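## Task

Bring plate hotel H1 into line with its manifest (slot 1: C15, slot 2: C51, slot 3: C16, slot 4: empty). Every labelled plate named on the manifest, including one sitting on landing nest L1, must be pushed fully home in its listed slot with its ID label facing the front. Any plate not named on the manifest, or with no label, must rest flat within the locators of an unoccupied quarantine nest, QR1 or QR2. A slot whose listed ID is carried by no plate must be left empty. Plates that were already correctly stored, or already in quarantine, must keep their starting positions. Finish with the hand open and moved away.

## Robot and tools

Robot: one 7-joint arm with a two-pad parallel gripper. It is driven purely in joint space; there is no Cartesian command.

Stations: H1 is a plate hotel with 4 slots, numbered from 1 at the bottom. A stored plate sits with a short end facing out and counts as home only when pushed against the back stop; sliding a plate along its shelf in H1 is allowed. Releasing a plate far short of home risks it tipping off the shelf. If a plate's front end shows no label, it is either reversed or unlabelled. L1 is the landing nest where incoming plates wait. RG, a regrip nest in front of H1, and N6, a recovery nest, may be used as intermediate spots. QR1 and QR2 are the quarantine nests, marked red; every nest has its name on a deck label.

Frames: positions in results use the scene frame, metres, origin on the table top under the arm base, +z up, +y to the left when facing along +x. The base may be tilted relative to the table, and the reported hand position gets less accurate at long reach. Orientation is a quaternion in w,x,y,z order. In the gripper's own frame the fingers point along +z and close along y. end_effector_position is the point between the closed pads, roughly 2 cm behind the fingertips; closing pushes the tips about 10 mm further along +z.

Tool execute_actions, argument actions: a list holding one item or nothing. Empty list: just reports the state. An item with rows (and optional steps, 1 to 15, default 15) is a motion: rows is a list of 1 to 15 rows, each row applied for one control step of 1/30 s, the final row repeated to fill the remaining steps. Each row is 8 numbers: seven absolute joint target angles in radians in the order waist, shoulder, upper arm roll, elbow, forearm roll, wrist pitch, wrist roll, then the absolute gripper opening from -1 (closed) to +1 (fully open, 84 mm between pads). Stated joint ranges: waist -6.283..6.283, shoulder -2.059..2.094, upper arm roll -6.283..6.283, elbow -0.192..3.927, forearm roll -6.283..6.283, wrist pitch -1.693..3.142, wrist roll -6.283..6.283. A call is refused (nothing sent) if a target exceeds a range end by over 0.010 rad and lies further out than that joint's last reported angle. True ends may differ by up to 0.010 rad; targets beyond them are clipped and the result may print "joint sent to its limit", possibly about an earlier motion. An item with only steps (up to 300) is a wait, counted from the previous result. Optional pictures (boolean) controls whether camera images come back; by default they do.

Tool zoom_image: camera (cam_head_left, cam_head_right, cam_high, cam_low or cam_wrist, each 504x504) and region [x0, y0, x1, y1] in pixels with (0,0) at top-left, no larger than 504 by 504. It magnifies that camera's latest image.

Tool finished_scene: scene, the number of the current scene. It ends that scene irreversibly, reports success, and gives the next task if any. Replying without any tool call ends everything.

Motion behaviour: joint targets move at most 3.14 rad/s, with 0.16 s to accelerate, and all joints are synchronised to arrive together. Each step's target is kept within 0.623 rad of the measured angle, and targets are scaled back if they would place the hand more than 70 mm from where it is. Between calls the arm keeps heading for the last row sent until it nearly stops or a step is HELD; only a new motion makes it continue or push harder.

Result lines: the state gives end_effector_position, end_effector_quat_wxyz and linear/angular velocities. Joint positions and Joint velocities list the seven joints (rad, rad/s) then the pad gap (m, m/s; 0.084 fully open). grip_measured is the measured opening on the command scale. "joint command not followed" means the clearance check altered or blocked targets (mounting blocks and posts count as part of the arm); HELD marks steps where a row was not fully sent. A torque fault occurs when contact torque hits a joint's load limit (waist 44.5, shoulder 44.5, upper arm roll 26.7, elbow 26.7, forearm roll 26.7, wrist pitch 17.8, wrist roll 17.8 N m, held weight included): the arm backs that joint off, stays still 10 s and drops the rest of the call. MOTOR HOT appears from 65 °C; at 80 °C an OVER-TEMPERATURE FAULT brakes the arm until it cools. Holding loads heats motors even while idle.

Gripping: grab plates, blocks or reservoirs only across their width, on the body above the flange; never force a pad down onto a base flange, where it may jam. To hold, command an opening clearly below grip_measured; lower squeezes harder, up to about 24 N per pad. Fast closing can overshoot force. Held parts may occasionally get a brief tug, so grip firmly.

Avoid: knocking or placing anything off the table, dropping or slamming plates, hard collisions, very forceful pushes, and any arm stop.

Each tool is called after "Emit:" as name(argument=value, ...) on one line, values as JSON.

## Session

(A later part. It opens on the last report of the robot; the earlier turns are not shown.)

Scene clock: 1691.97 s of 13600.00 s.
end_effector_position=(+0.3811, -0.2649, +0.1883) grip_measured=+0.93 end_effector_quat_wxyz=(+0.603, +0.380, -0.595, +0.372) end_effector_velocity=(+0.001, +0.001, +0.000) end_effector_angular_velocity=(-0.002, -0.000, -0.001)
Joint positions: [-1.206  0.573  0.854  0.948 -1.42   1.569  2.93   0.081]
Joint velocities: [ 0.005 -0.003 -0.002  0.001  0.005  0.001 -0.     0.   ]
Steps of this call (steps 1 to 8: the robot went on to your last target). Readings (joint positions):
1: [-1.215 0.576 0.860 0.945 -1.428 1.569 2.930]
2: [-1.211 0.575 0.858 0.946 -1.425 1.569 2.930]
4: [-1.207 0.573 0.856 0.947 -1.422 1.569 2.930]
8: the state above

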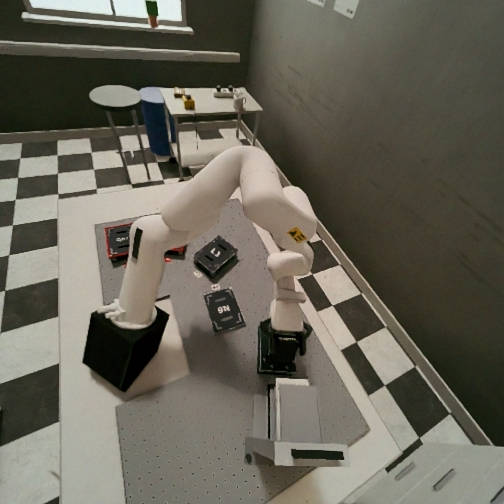

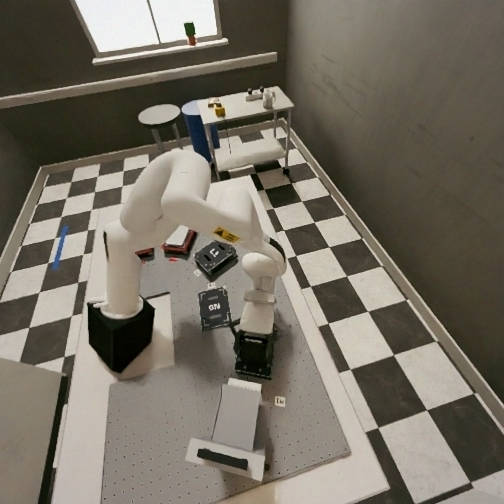

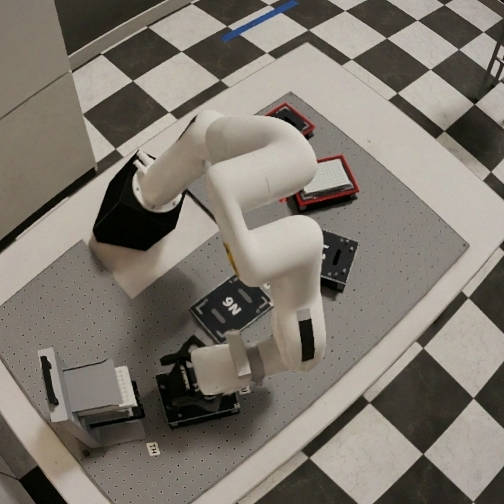

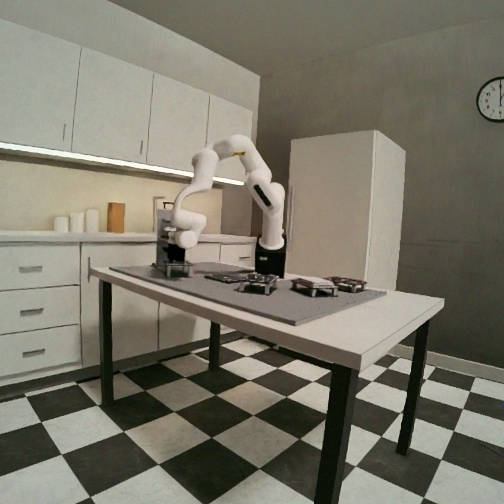

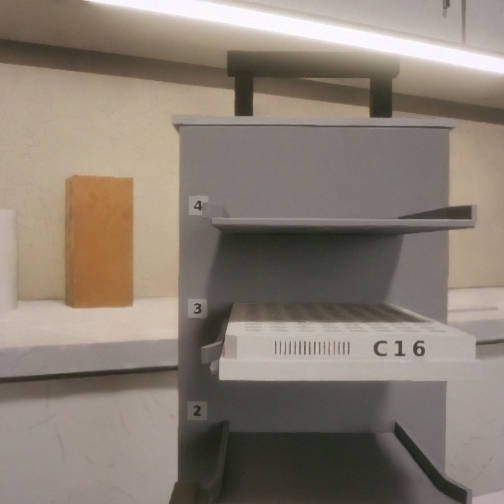

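Emit:
execute_actions(actions=[{"rows":[[-1.2003,0.5712,0.8523,0.9489,-1.4164,1.5691,2.9301,-1],[-1.1919,0.5697,0.8488,0.9511,-1.4109,1.5691,2.9304,-1],[-1.1825,0.5680,0.8449,0.9536,-1.4048,1.5691,2.9307,-1],[-1.1731,0.5663,0.8410,0.9560,-1.3987,1.5691,2.9310,-1],[-1.1637,0.5646,0.8371,0.9584,-1.3926,1.5691,2.9314,-1],[-1.1543,0.5629,0.8332,0.9609,-1.3865,1.5691,2.9317,-1],[-1.1449,0.5612,0.8293,0.9633,-1.3804,1.5691,2.9320,-1],[-1.1355,0.5595,0.8254,0.9658,-1.3743,1.5691,2.9323,-1],[-1.1261,0.5578,0.8215,0.9682,-1.3682,1.5691,2.9327,-1],[-1.1177,0.5563,0.8179,0.9704,-1.3627,1.5691,2.9330,-1],[-1.1111,0.5551,0.8152,0.9721,-1.3584,1.5691,2.9332,-1]],"steps":15}])

Emit:
zoom_image(camera="cam_high", region=[125, 335, 245, 435])

Scene clock: 1727.33 s of 13600.00 s.
end_effector_position=(+0.3915, -0.2445, +0.1797) grip_measured=+0.93 end_effector_quat_wxyz=(+0.600, +0.382, -0.597, +0.372) end_effector_velocity=(+0.008, +0.018, -0.010) end_effector_angular_velocity=(+0.012, -0.005, -0.000)
Joint positions: [-1.116  0.556  0.819  0.97  -1.363  1.569  2.933  0.081]
Joint velocities: [ 0.081 -0.011 -0.035  0.022  0.052 -0.006  0.003 -0.   ]
Steps of this call (steps 1 to 30: the robot went on to your last target; steps 31 to 90: nothing new was sent; then 31.87 s passed at rest; steps 91 to 105: all 15 steps of this action). Readings (joint positions):
91: [-1.205 0.572 0.854 0.948 -1.419 1.569 2.930]
92: [-1.204 0.572 0.854 0.948 -1.419 1.569 2.930]
94: [-1.197 0.571 0.850 0.950 -1.414 1.569 2.930]
98: [-1.168 0.565 0.838 0.957 -1.395 1.570 2.931]
105: the state above

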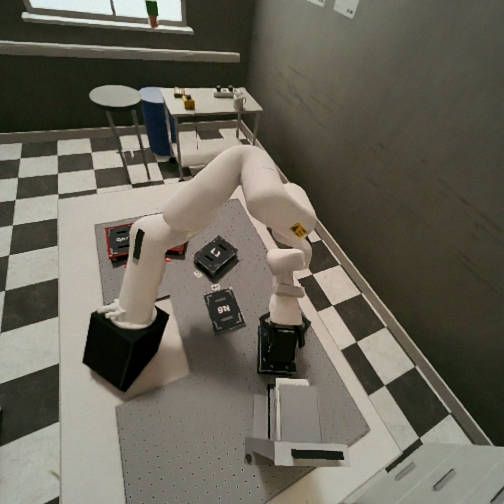

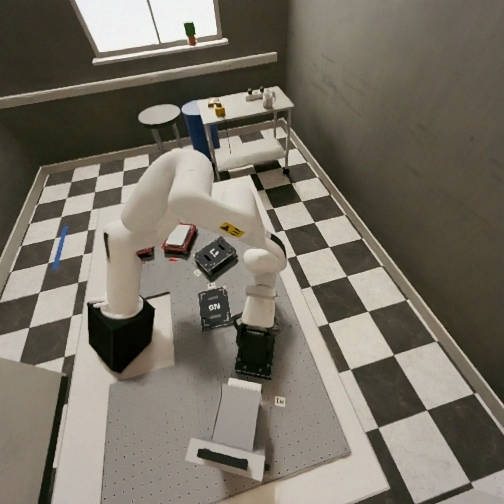

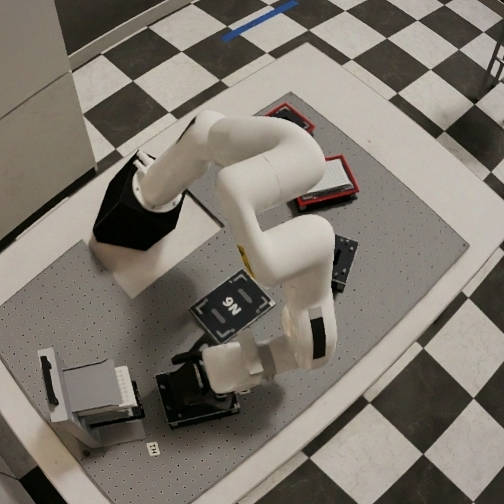

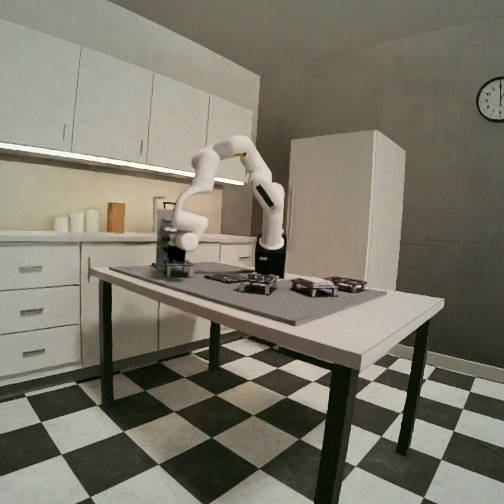

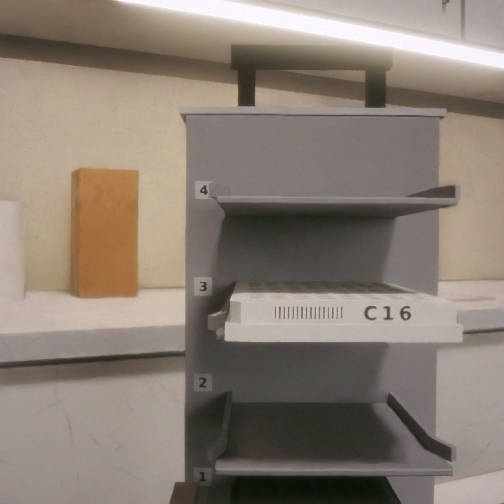

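Region (125, 335, 245, 435) of cam_high's 504x504 image, scaled by 4.200, with more detail than that image has.

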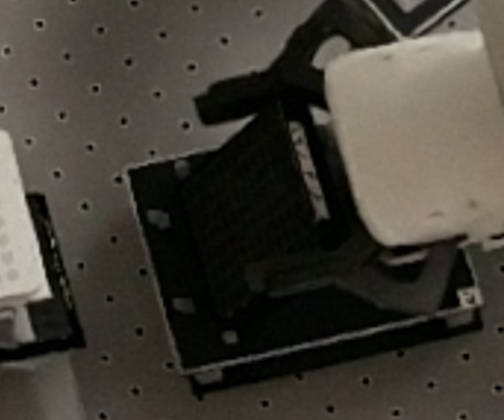

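Good. Continue to W2.

Emit:
execute_actions(actions=[{"rows":[[-1.1197,0.5504,0.8224,0.9688,-1.3557,1.5590,2.9304,-1],[-1.1325,0.5436,0.8331,0.9640,-1.3517,1.5438,2.9263,-1],[-1.1476,0.5361,0.8456,0.9585,-1.3472,1.5261,2.9214,-1],[-1.1650,0.5280,0.8598,0.9522,-1.3423,1.5060,2.9158,-1],[-1.1826,0.5204,0.8739,0.9460,-1.3376,1.4858,2.9102,-1],[-1.2003,0.5134,0.8879,0.9400,-1.3331,1.4657,2.9046,-1],[-1.2181,0.5069,0.9018,0.9340,-1.3288,1.4457,2.8989,-1],[-1.2361,0.5009,0.9157,0.9281,-1.3247,1.4257,2.8933,-1],[-1.2542,0.4955,0.9294,0.9223,-1.3209,1.4057,2.8876,-1],[-1.2725,0.4905,0.9431,0.9166,-1.3172,1.3857,2.8820,-1],[-1.2909,0.4862,0.9567,0.9110,-1.3138,1.3658,2.8763,-1],[-1.3071,0.4828,0.9686,0.9061,-1.3110,1.3484,2.8713,-1],[-1.3235,0.4798,0.9803,0.9014,-1.3083,1.3311,2.8663,-1],[-1.3352,0.4779,0.9887,0.8980,-1.3065,1.3187,2.8627,-1]],"steps":15}], pictures=false)

Emit:
execute_actions(actions=[{"steps":9}])

Emit:
zoom_image(camera="cam_high", region=[135, 335, 255, 435])

Scene clock: 1738.23 s of 13600.00 s.
end_effector_position=(+0.3979, -0.2307, +0.1641) grip_measured=+0.93 end_effector_quat_wxyz=(-0.535, -0.416, +0.657, -0.329) end_effector_velocity=(+0.011, +0.023, -0.037) end_effector_angular_velocity=(+0.441, -0.219, -0.015)
Joint positions: [-1.292  0.487  0.956  0.911 -1.315  1.367  2.876  0.081]
Joint velocities: [-0.474 -0.112  0.334 -0.137  0.083 -0.489 -0.141  0.001]
Steps of this call (steps 1 to 15: the robot went on to your last target; steps 16 to 90: nothing new was sent; then 7.40 s passed at rest; steps 91 to 105: all 15 steps of this action). Readings (joint positions):
91: [-1.111 0.555 0.815 0.972 -1.358 1.569 2.933]
92: [-1.113 0.554 0.817 0.971 -1.358 1.567 2.933]
94: [-1.124 0.549 0.826 0.967 -1.354 1.554 2.929]
98: [-1.173 0.526 0.866 0.949 -1.340 1.497 2.913]
105: the state above

Scene clock: 1738.53 s of 13600.00 s.
end_effector_position=(+0.3994, -0.2275, +0.1598) grip_measured=+0.93 end_effector_quat_wxyz=(-0.519, -0.425, +0.669, -0.319) end_effector_velocity=(+0.003, +0.004, -0.004) end_effector_angular_velocity=(+0.021, -0.006, +0.006)
Joint positions: [-1.334  0.478  0.987  0.899 -1.307  1.321  2.863  0.081]
Joint velocities: [-0.009 -0.002  0.013 -0.003  0.003 -0.018 -0.005 -0.   ]
Steps of this call (steps 1 to 9: the robot went on to your last target). Readings (joint positions):
1: [-1.307 0.484 0.966 0.907 -1.312 1.352 2.872]
2: [-1.317 0.481 0.973 0.904 -1.310 1.342 2.869]
4: [-1.328 0.479 0.981 0.901 -1.308 1.329 2.865]
8: [-1.334 0.478 0.987 0.899 -1.307 1.321 2.863]
9: the state above

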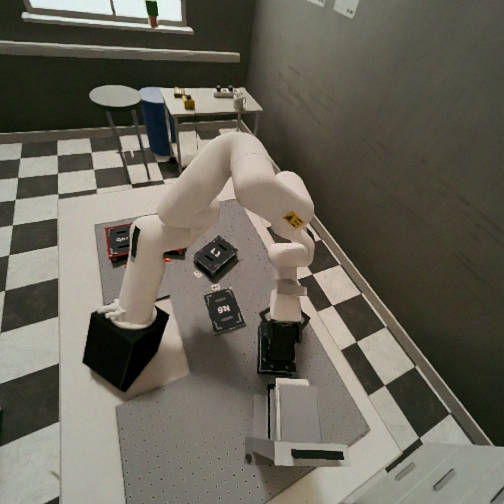

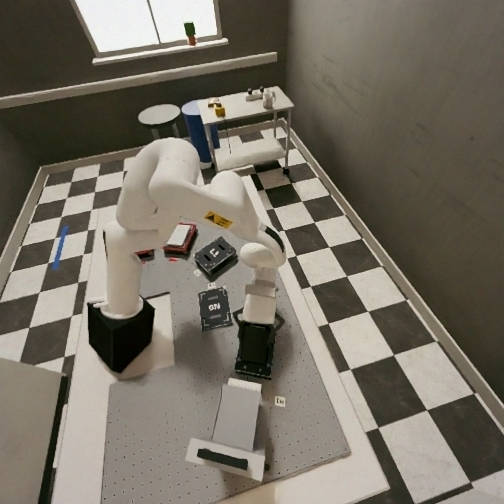

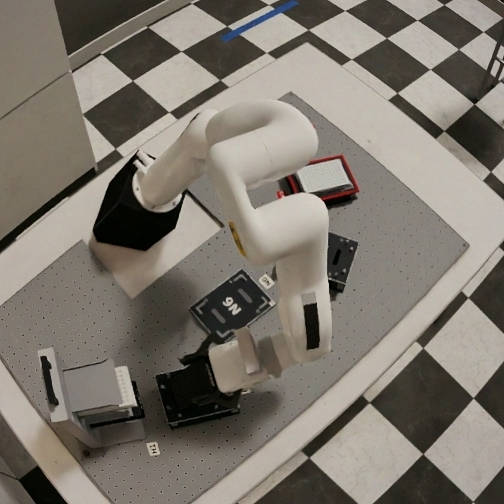

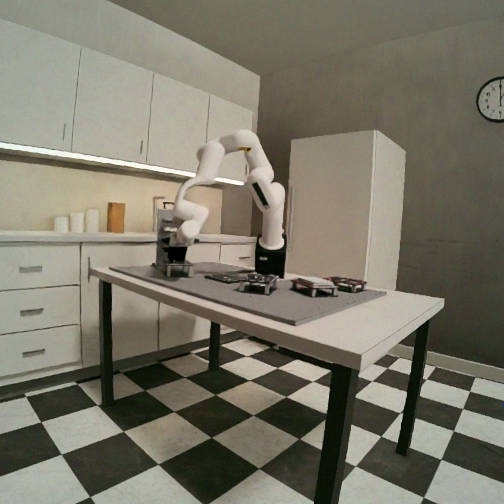

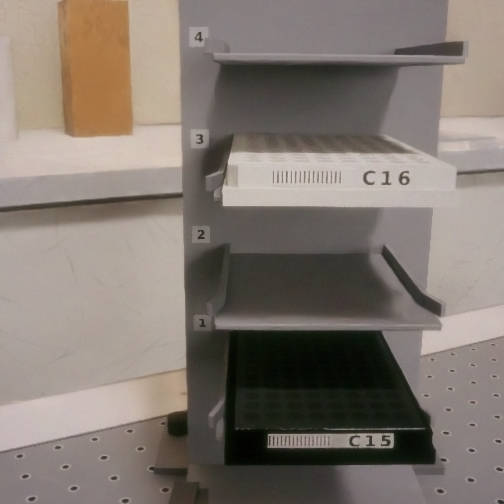

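Region (135, 335, 255, 435) of cam_high's 504x504 image, scaled by 4.200, with more detail than that image has.

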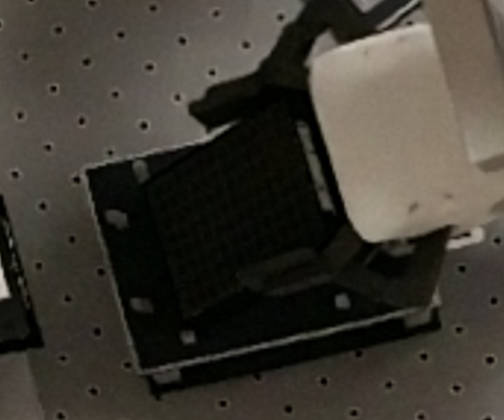

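Emit:
execute_actions(actions=[{"rows":[[-1.3470,0.4762,0.9970,0.8947,-1.3048,1.3063,2.8591,-1],[-1.3636,0.4742,1.0087,0.8901,-1.3025,1.2890,2.8541,-1],[-1.3827,0.4724,1.0219,0.8849,-1.3001,1.2693,2.8483,-1],[-1.4019,0.4712,1.0350,0.8799,-1.2979,1.2496,2.8425,-1],[-1.4213,0.4705,1.0480,0.8749,-1.2960,1.2300,2.8368,-1],[-1.4409,0.4703,1.0610,0.8700,-1.2942,1.2104,2.8310,-1],[-1.4605,0.4706,1.0738,0.8652,-1.2927,1.1908,2.8251,-1],[-1.4804,0.4715,1.0866,0.8605,-1.2914,1.1712,2.8193,-1],[-1.5003,0.4729,1.0993,0.8559,-1.2903,1.1517,2.8134,-1],[-1.5204,0.4749,1.1119,0.8515,-1.2894,1.1323,2.8076,-1],[-1.5381,0.4770,1.1229,0.8476,-1.2888,1.1153,2.8024,-1],[-1.5509,0.4788,1.1307,0.8449,-1.2885,1.1031,2.7988,-1]],"steps":15}], pictures=false)

Emit:
execute_actions(actions=[{"steps":9}])

Emit:
zoom_image(camera="cam_high", region=[135, 335, 255, 435])

Emit:
zoom_image(camera="cam_wrist", region=[130, 444, 270, 504])

Scene clock: 1754.03 s of 13600.00 s.
end_effector_position=(+0.4035, -0.2173, +0.1396) grip_measured=+1.00 end_effector_quat_wxyz=(-0.447, -0.457, +0.719, -0.272) end_effector_velocity=(+0.004, +0.003, -0.014) end_effector_angular_velocity=(+0.225, -0.130, -0.022)
Joint positions: [-1.53   0.477  1.118  0.85  -1.289  1.124  2.805  0.084]
Joint velocities: [-0.29   0.014  0.169 -0.059  0.019 -0.246 -0.084  0.   ]
Steps of this call (steps 1 to 30: the robot went on to your last target; steps 31 to 90: nothing new was sent; then 12.00 s passed at rest; steps 91 to 105: all 15 steps of this action). Readings (joint positions):
91: [-1.336 0.478 0.989 0.898 -1.306 1.318 2.863]
92: [-1.338 0.478 0.991 0.897 -1.306 1.316 2.862]
94: [-1.351 0.476 1.001 0.893 -1.304 1.301 2.858]
98: [-1.410 0.471 1.040 0.879 -1.298 1.244 2.840]
105: the state above

Scene clock: 1754.33 s of 13600.00 s.
end_effector_position=(+0.4039, -0.2165, +0.1379) grip_measured=+1.00 end_effector_quat_wxyz=(-0.439, -0.459, +0.724, -0.268) end_effector_velocity=(+0.001, +0.001, -0.002) end_effector_angular_velocity=(+0.010, -0.005, +0.001)
Joint positions: [-1.55   0.478  1.13   0.845 -1.289  1.104  2.799  0.084]
Joint velocities: [-0.005  0.002  0.003 -0.001  0.    -0.01  -0.001  0.   ]
Steps of this call (steps 1 to 9: the robot went on to your last target). Readings (joint positions):
1: [-1.538 0.477 1.122 0.848 -1.289 1.118 2.803]
2: [-1.542 0.478 1.125 0.847 -1.289 1.113 2.801]
4: [-1.547 0.478 1.128 0.846 -1.289 1.108 2.800]
8: [-1.550 0.478 1.130 0.845 -1.289 1.105 2.799]
9: the state above

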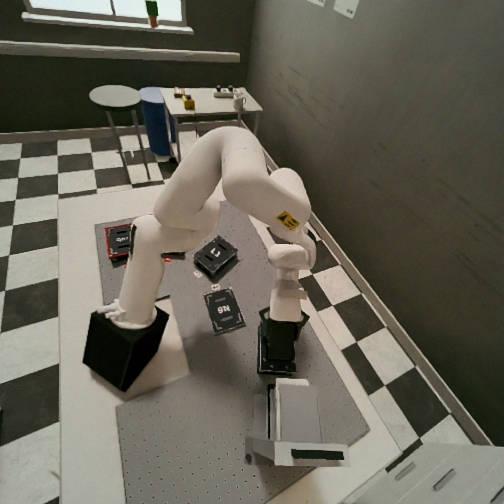

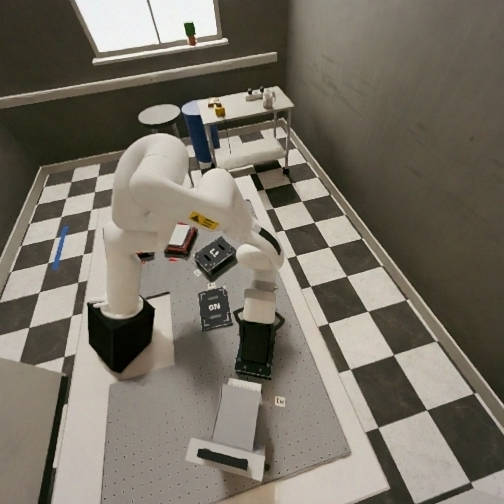

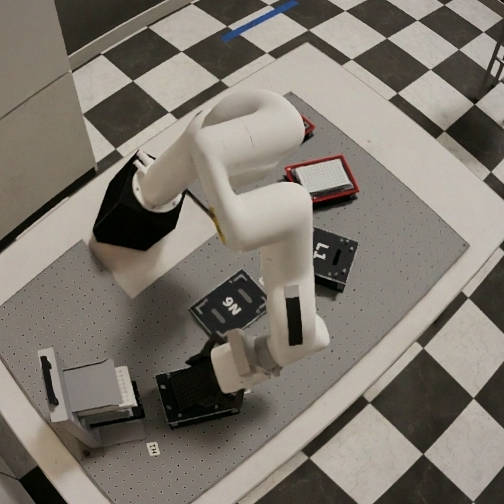

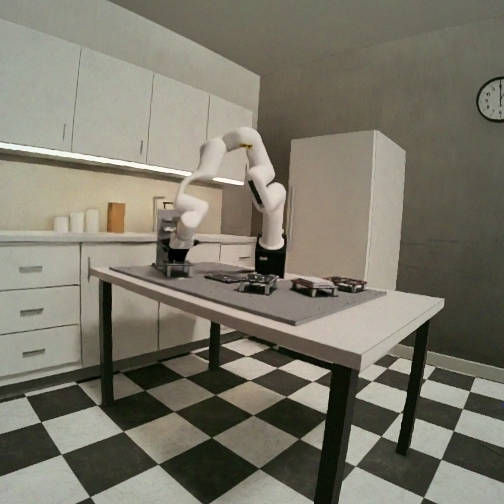

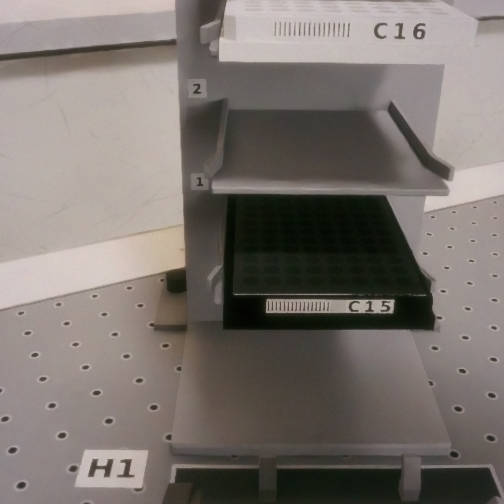

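Region (135, 335, 255, 435) of cam_high's 504x504 image, scaled by 4.200, with more detail than that image has.

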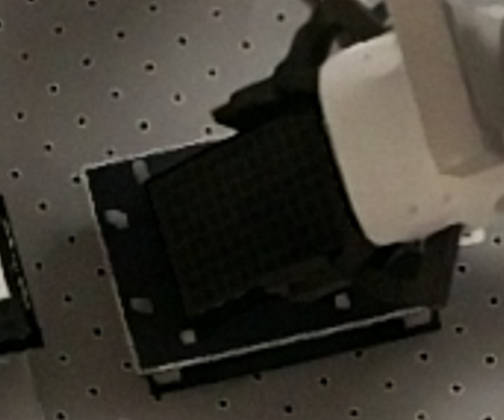

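Region (130, 444, 270, 504) of cam_wrist's 504x504 image, scaled by 3.600, with more detail than that image has; it fills the top 216 rows of this view, and the rest is white.

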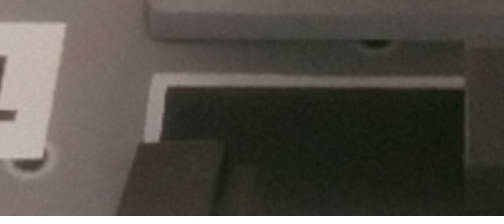

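Emit:
execute_actions(actions=[{"rows":[[-1.5519,0.4775,1.1324,0.8447,-1.2869,1.1032,2.7980,-1],[-1.5529,0.4762,1.1341,0.8444,-1.2852,1.1033,2.7973,-1],[-1.5539,0.4750,1.1358,0.8442,-1.2836,1.1035,2.7965,-1],[-1.5550,0.4737,1.1374,0.8439,-1.2820,1.1036,2.7957,-1],[-1.5560,0.4724,1.1391,0.8437,-1.2804,1.1037,2.7950,-1],[-1.5570,0.4711,1.1408,0.8434,-1.2787,1.1038,2.7942,-1],[-1.5580,0.4698,1.1425,0.8432,-1.2771,1.1039,2.7934,-1],[-1.5590,0.4686,1.1442,0.8429,-1.2755,1.1041,2.7927,-1]],"steps":14}])

Emit:
zoom_image(camera="cam_high", region=[135, 335, 255, 435])

Emit:
zoom_image(camera="cam_head_right", region=[215, 300, 305, 390])

Emit:
zoom_image(camera="cam_low", region=[145, 225, 205, 280])

Scene clock: 1803.87 s of 13600.00 s.
end_effector_position=(+0.4053, -0.2127, +0.1392) grip_measured=+1.00 end_effector_quat_wxyz=(-0.438, -0.460, +0.725, -0.267) end_effector_velocity=(+0.001, +0.000, +0.002) end_effector_angular_velocity=(-0.002, -0.001, -0.001)
Joint positions: [-1.558  0.47   1.144  0.842 -1.276  1.103  2.793  0.084]
Joint velocities: [-0.005 -0.006  0.006 -0.     0.006  0.001 -0.003  0.   ]
Steps of this call (steps 1 to 30: the robot went on to your last target; steps 31 to 90: nothing new was sent; then 46.07 s passed at rest; steps 91 to 104: all 14 steps of this action). Readings (joint positions):
91: [-1.551 0.479 1.131 0.845 -1.288 1.103 2.799]
92: [-1.551 0.479 1.131 0.845 -1.288 1.103 2.799]
94: [-1.552 0.478 1.132 0.845 -1.287 1.103 2.798]
98: [-1.556 0.474 1.138 0.843 -1.281 1.103 2.795]
104: the state above

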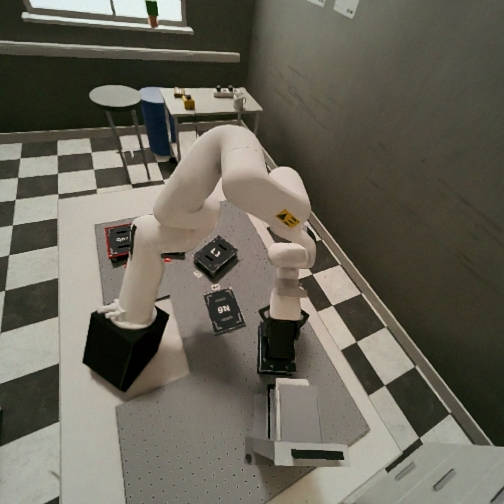

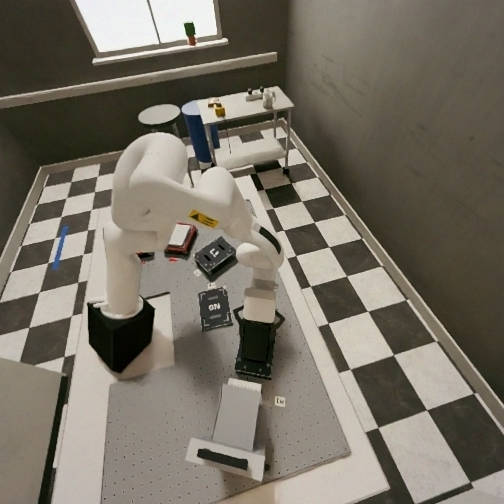

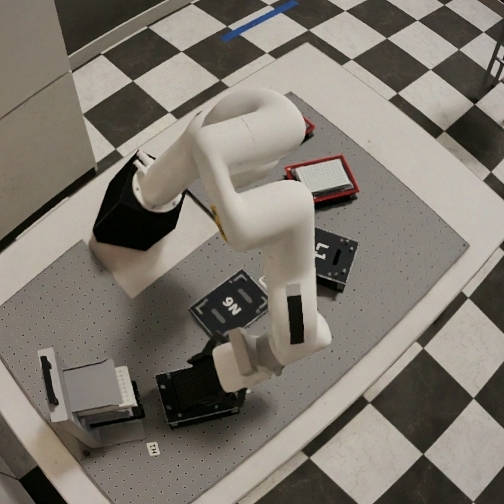

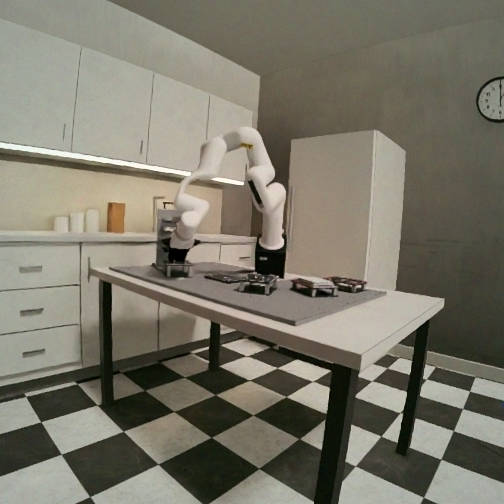

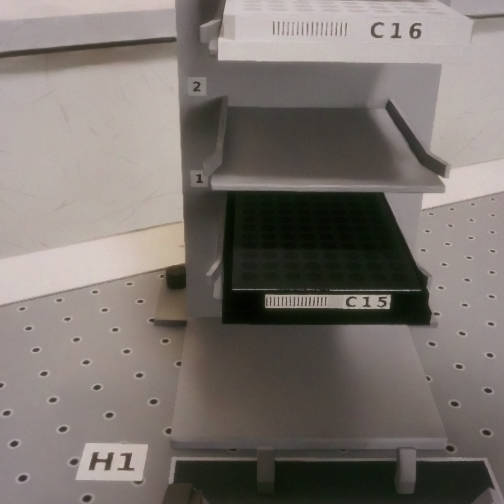

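Region (135, 335, 255, 435) of cam_high's 504x504 image, scaled by 4.200, with more detail than that image has.

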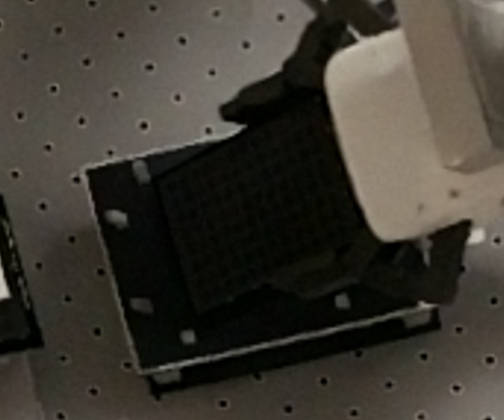

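Region (215, 300, 305, 390) of cam_head_right's 504x504 image, scaled by 5.600, with more detail than that image has.

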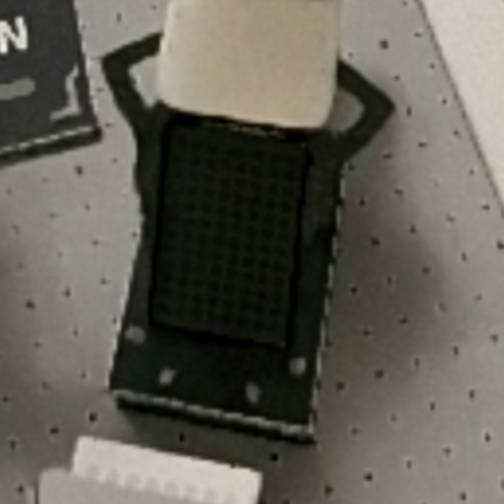

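Region (145, 225, 205, 280) of cam_low's 504x504 image, scaled by 8.400, with more detail than that image has; it fills the top 462 rows of this view, and the rest is white.

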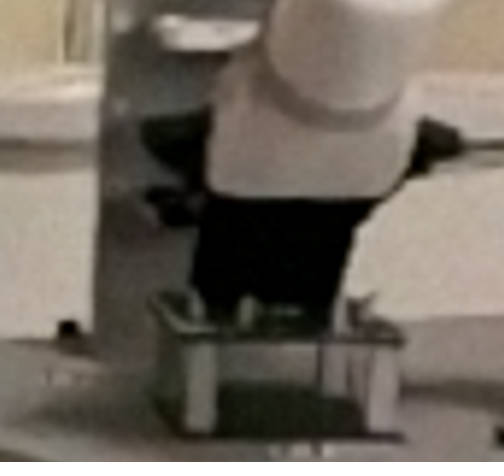

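Emit:
execute_actions(actions=[])

Scene clock: 1834.83 s of 13600.00 s.
end_effector_position=(+0.4056, -0.2133, +0.1400) grip_measured=+1.00 end_effector_quat_wxyz=(-0.438, -0.460, +0.725, -0.267) end_effector_velocity=(+0.000, +0.000, -0.000) end_effector_angular_velocity=(+0.001, -0.000, +0.000)
Joint positions: [-1.559  0.469  1.144  0.843 -1.276  1.104  2.793  0.084]
Joint velocities: [-0.     0.     0.001 -0.     0.    -0.001  0.     0.   ]
Steps of this call (steps 1 to 15: the robot went on to your last target; steps 16 to 90: nothing new was sent; then 27.97 s passed at rest). Readings (joint positions):
1: [-1.558 0.470 1.144 0.842 -1.276 1.103 2.793]
2: [-1.558 0.469 1.144 0.842 -1.275 1.103 2.793]
4: [-1.558 0.469 1.145 0.842 -1.275 1.103 2.793]
8: [-1.559 0.469 1.145 0.842 -1.275 1.104 2.793]
90: the state above
The arm was judged still, so your last target was given up. Only a new action makes it travel on or press farther. Fingers that are still opening or closing keep moving.

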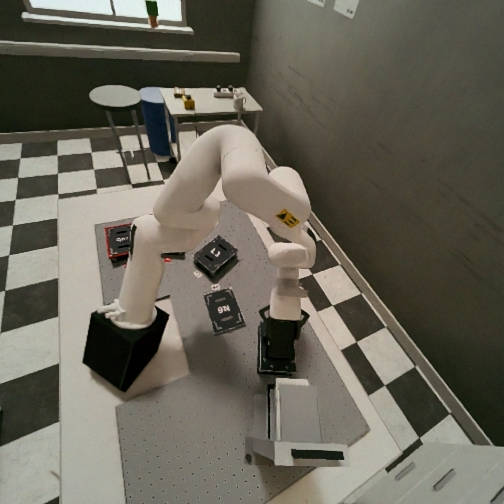

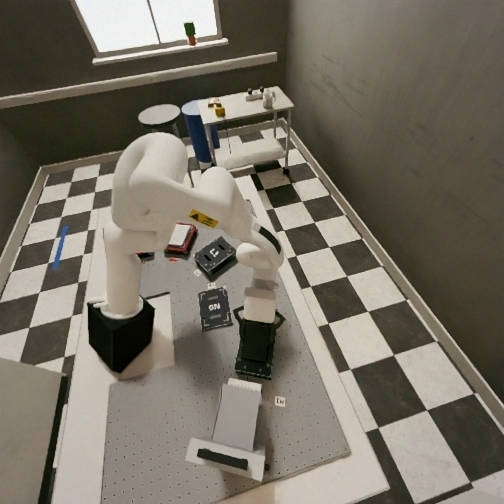

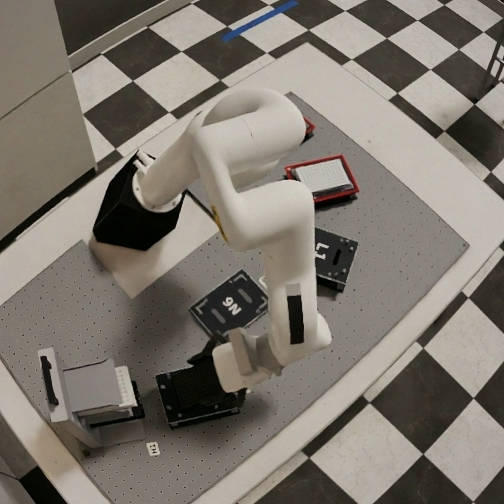

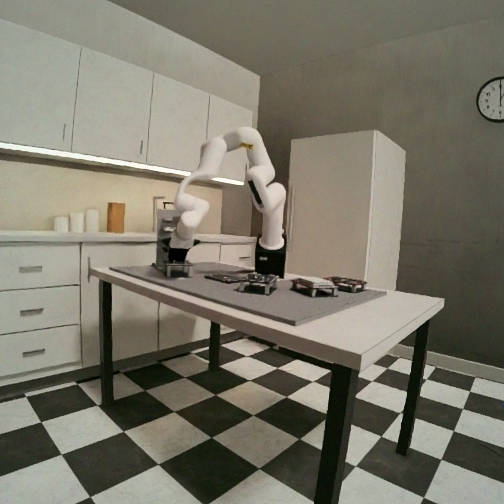

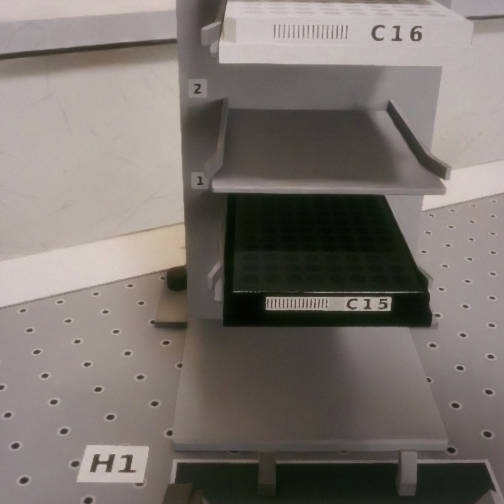

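Emit:
execute_actions(actions=[{"rows":[[-1.5545,0.4680,1.1412,0.8439,-1.2758,1.1084,2.7941,-1],[-1.5470,0.4671,1.1366,0.8454,-1.2763,1.1147,2.7962,-1],[-1.5356,0.4658,1.1292,0.8478,-1.2771,1.1253,2.7997,-1],[-1.5240,0.4647,1.1217,0.8503,-1.2780,1.1359,2.8032,-1],[-1.5124,0.4638,1.1141,0.8528,-1.2790,1.1465,2.8067,-1],[-1.4953,0.4629,1.1027,0.8567,-1.2807,1.1625,2.8120,-1],[-1.4782,0.4624,1.0912,0.8606,-1.2825,1.1785,2.8172,-1],[-1.4612,0.4624,1.0796,0.8646,-1.2846,1.1946,2.8225,-1],[-1.4443,0.4629,1.0680,0.8687,-1.2868,1.2107,2.8277,-1],[-1.4276,0.4638,1.0563,0.8729,-1.2892,1.2268,2.8330,-1],[-1.4110,0.4651,1.0445,0.8771,-1.2918,1.2429,2.8382,-1],[-1.3946,0.4670,1.0327,0.8815,-1.2946,1.2591,2.8435,-1],[-1.3782,0.4693,1.0208,0.8859,-1.2976,1.2753,2.8487,-1],[-1.3566,0.4732,1.0048,0.8919,-1.3019,1.2970,2.8557,-1],[-1.3352,0.4779,0.9887,0.8980,-1.3065,1.3187,2.8627,-1]],"steps":15}], pictures=false)

Emit:
execute_actions(actions=[{"rows":[[-1.3075,0.4854,0.9671,0.9079,-1.3119,1.3437,2.8717,-1],[-1.2798,0.4937,0.9455,0.9178,-1.3172,1.3688,2.8807,-1],[-1.2520,0.5028,0.9240,0.9278,-1.3226,1.3938,2.8897,-1],[-1.2243,0.5127,0.9024,0.9377,-1.3279,1.4189,2.8987,-1],[-1.1966,0.5235,0.8808,0.9476,-1.3333,1.4439,2.9078,-1],[-1.1689,0.5350,0.8592,0.9575,-1.3387,1.4689,2.9168,-1],[-1.1412,0.5473,0.8376,0.9674,-1.3440,1.4940,2.9258,-1],[-1.1162,0.5590,0.8182,0.9764,-1.3488,1.5165,2.9339,-1],[-1.0940,0.5700,0.8010,0.9843,-1.3531,1.5365,2.9411,-1],[-1.0774,0.5786,0.7880,0.9903,-1.3563,1.5516,2.9465,-1],[-1.0663,0.5845,0.7794,0.9942,-1.3585,1.5616,2.9501,-1],[-1.0580,0.5890,0.7729,0.9972,-1.3601,1.5691,2.9528,-1]],"steps":15}])

Emit:
zoom_image(camera="cam_high", region=[90, 330, 250, 450])

Scene clock: 1955.33 s of 13600.00 s.
end_effector_position=(+0.4017, -0.2215, +0.1527) grip_measured=+1.00 end_effector_quat_wxyz=(-0.493, -0.438, +0.688, -0.302) end_effector_velocity=(-0.015, -0.038, +0.046) end_effector_angular_velocity=(-0.490, +0.222, -0.000)
Joint positions: [-1.406  0.467  1.041  0.879 -1.293  1.247  2.84   0.084]
Joint velocities: [ 0.514  0.058 -0.374  0.139 -0.089  0.512  0.166  0.   ]
Steps of this call (steps 1 to 90: nothing new was sent; then 117.00 s passed at rest; steps 91 to 105: all 15 steps of this action). Readings (joint positions):
91: [-1.559 0.469 1.144 0.843 -1.276 1.104 2.793]
92: [-1.558 0.468 1.143 0.843 -1.276 1.105 2.793]
94: [-1.551 0.468 1.139 0.845 -1.276 1.111 2.795]
98: [-1.514 0.465 1.117 0.852 -1.279 1.143 2.806]
105: the state above

Scene clock: 1955.83 s of 13600.00 s.
end_effector_position=(+0.3915, -0.2424, +0.1646) grip_measured=+1.00 end_effector_quat_wxyz=(+0.595, +0.385, -0.603, +0.366) end_effector_velocity=(-0.010, -0.010, +0.002) end_effector_angular_velocity=(-0.219, +0.122, +0.021)
Joint positions: [-1.077  0.581  0.788  0.989 -1.356  1.551  2.946  0.084]
Joint velocities: [ 0.252  0.123 -0.193  0.088 -0.049  0.231  0.083  0.   ]
Steps of this call (steps 1 to 15: all 15 steps of this action). Readings (joint positions):
1: [-1.388 0.470 1.028 0.883 -1.296 1.265 2.845]
2: [-1.369 0.473 1.014 0.889 -1.300 1.284 2.852]
4: [-1.325 0.483 0.980 0.903 -1.308 1.326 2.866]
8: [-1.223 0.516 0.901 0.939 -1.328 1.420 2.899]
15: the state above

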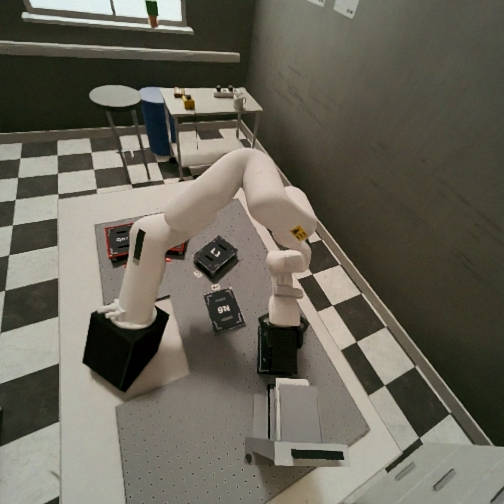

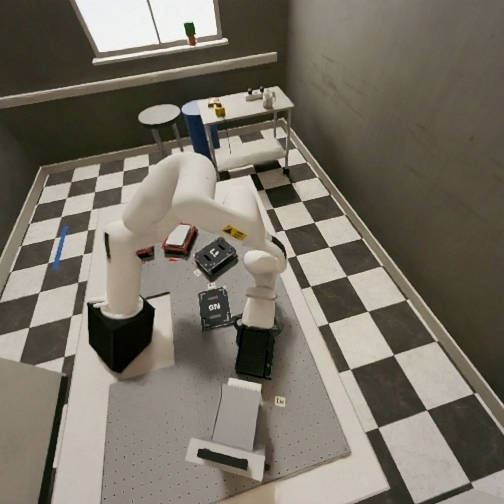

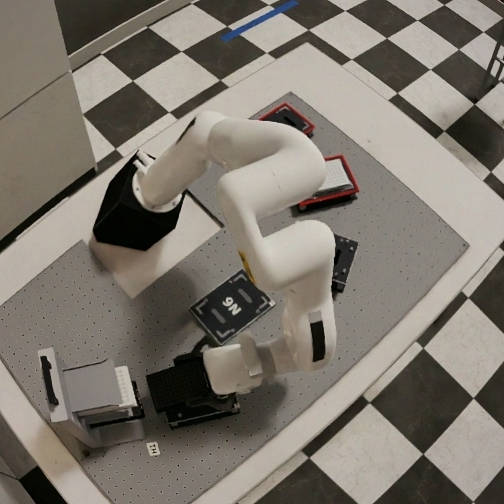

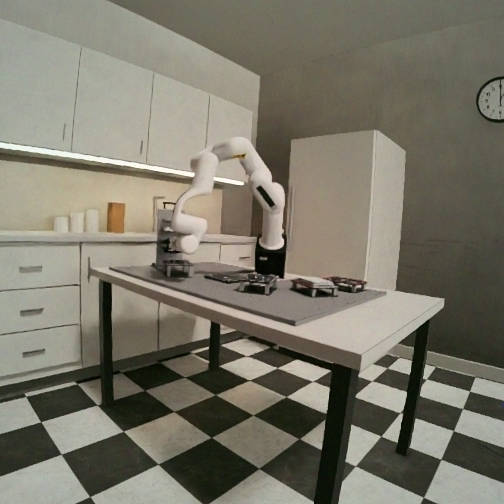

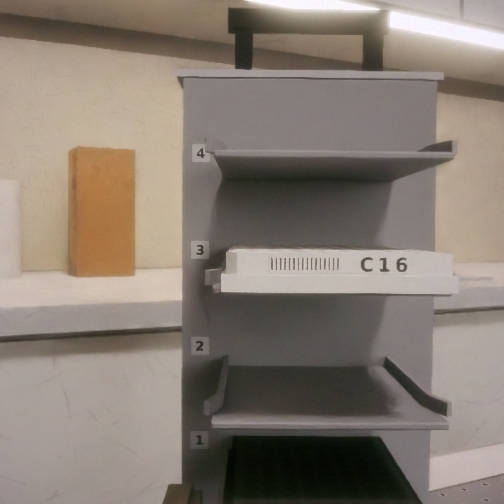

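Region (90, 330, 250, 450) of cam_high's 504x504 image, scaled by 3.150, with more detail than that image has; it fills the top 378 rows of this view, and the rest is white.

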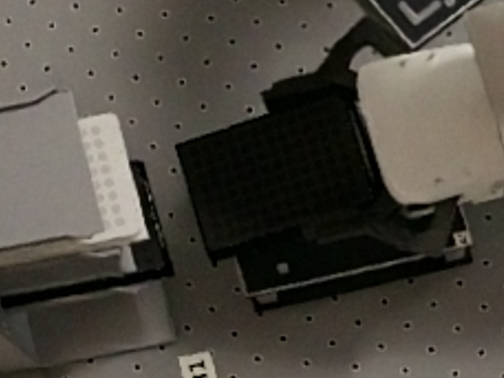

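Emit:
execute_actions(actions=[{"rows":[[-1.0610,0.5908,0.7738,0.9967,-1.3630,1.5691,2.9533,-1],[-1.0663,0.5939,0.7755,0.9959,-1.3681,1.5691,2.9543,-1],[-1.0735,0.5982,0.7777,0.9947,-1.3751,1.5691,2.9556,-1],[-1.0806,0.6026,0.7798,0.9936,-1.3821,1.5691,2.9569,-1],[-1.0897,0.6081,0.7824,0.9924,-1.3911,1.5691,2.9584,-1],[-1.0988,0.6137,0.7850,0.9912,-1.4001,1.5691,2.9599,-1],[-1.1096,0.6206,0.7878,0.9898,-1.4111,1.5691,2.9616,-1],[-1.1204,0.6275,0.7906,0.9885,-1.4222,1.5691,2.9633,-1],[-1.1300,0.6337,0.7930,0.9875,-1.4322,1.5691,2.9647,-1],[-1.1395,0.6400,0.7953,0.9866,-1.4422,1.5691,2.9660,-1],[-1.1471,0.6450,0.7971,0.9859,-1.4502,1.5691,2.9671,-1]],"steps":15}], pictures=false)

Emit:
execute_actions(actions=[{"steps":4}])

Emit:
zoom_image(camera="cam_high", region=[80, 340, 220, 450])

Scene clock: 1971.70 s of 13600.00 s.
end_effector_position=(+0.3771, -0.2712, +0.1646) grip_measured=+1.00 end_effector_quat_wxyz=(+0.602, +0.379, -0.597, +0.371) end_effector_velocity=(-0.012, -0.028, -0.002) end_effector_angular_velocity=(+0.001, -0.004, +0.005)
Joint positions: [-1.141  0.641  0.793  0.986 -1.443  1.569  2.966  0.084]
Joint velocities: [-0.089  0.056  0.025 -0.008 -0.094 -0.     0.014  0.   ]
Steps of this call (steps 1 to 30: the robot went on to your last target; steps 31 to 90: nothing new was sent; then 12.37 s passed at rest; steps 91 to 105: all 15 steps of this action). Readings (joint positions):
91: [-1.058 0.589 0.773 0.997 -1.360 1.569 2.953]
92: [-1.059 0.589 0.773 0.997 -1.361 1.569 2.953]
94: [-1.063 0.592 0.775 0.996 -1.366 1.569 2.954]
98: [-1.087 0.607 0.782 0.993 -1.389 1.569 2.958]
105: the state above

Scene clock: 1971.83 s of 13600.00 s.
end_effector_position=(+0.3775, -0.2718, +0.1640) grip_measured=+1.00 end_effector_quat_wxyz=(+0.601, +0.381, -0.597, +0.371) end_effector_velocity=(+0.005, +0.002, -0.004) end_effector_angular_velocity=(+0.012, -0.004, +0.019)
Joint positions: [-1.146  0.644  0.797  0.986 -1.449  1.569  2.967  0.084]
Joint velocities: [-0.007  0.006  0.017 -0.001 -0.016 -0.002  0.003  0.   ]
Steps of this call (steps 1 to 4: the robot went on to your last target). Readings (joint positions):
1: [-1.144 0.643 0.794 0.986 -1.445 1.569 2.966]
2: [-1.145 0.643 0.795 0.986 -1.447 1.569 2.967]
4: the state above

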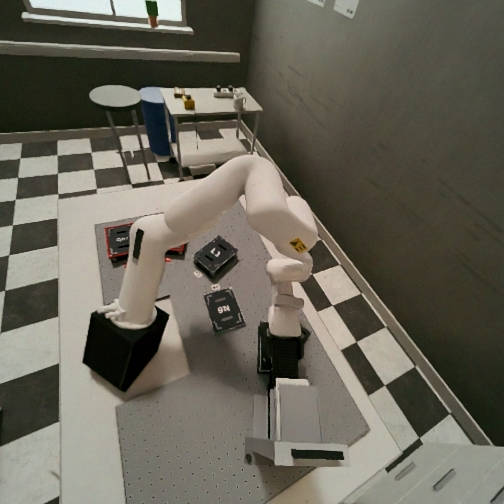

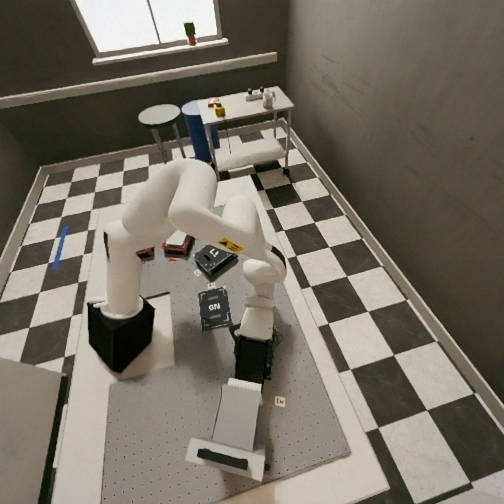

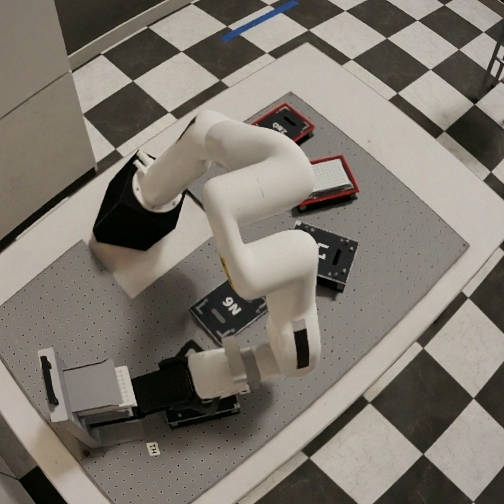

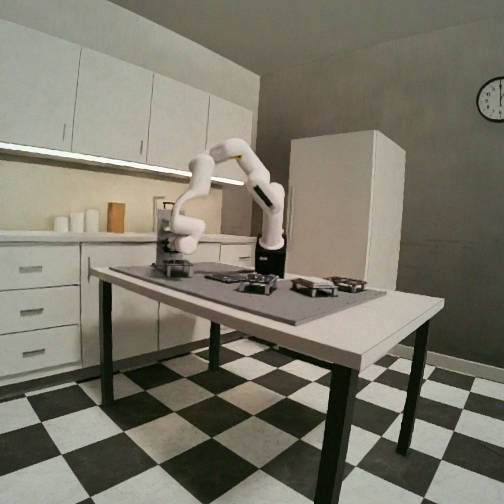

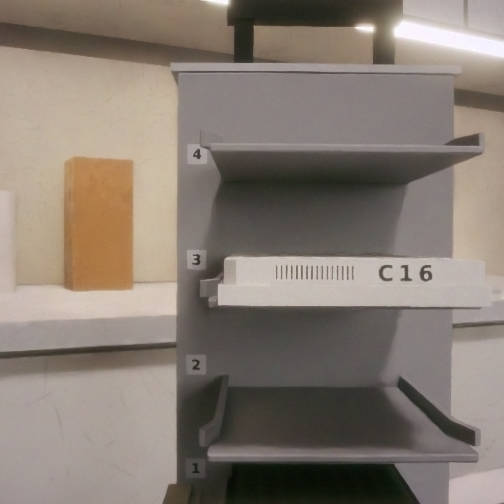

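Region (80, 340, 220, 450) of cam_high's 504x504 image, scaled by 3.600, with more detail than that image has; it fills the top 396 rows of this view, and the rest is white.

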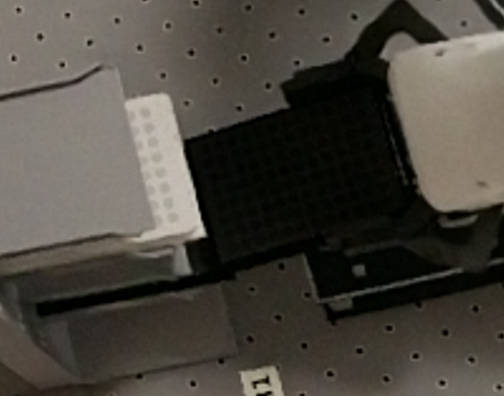

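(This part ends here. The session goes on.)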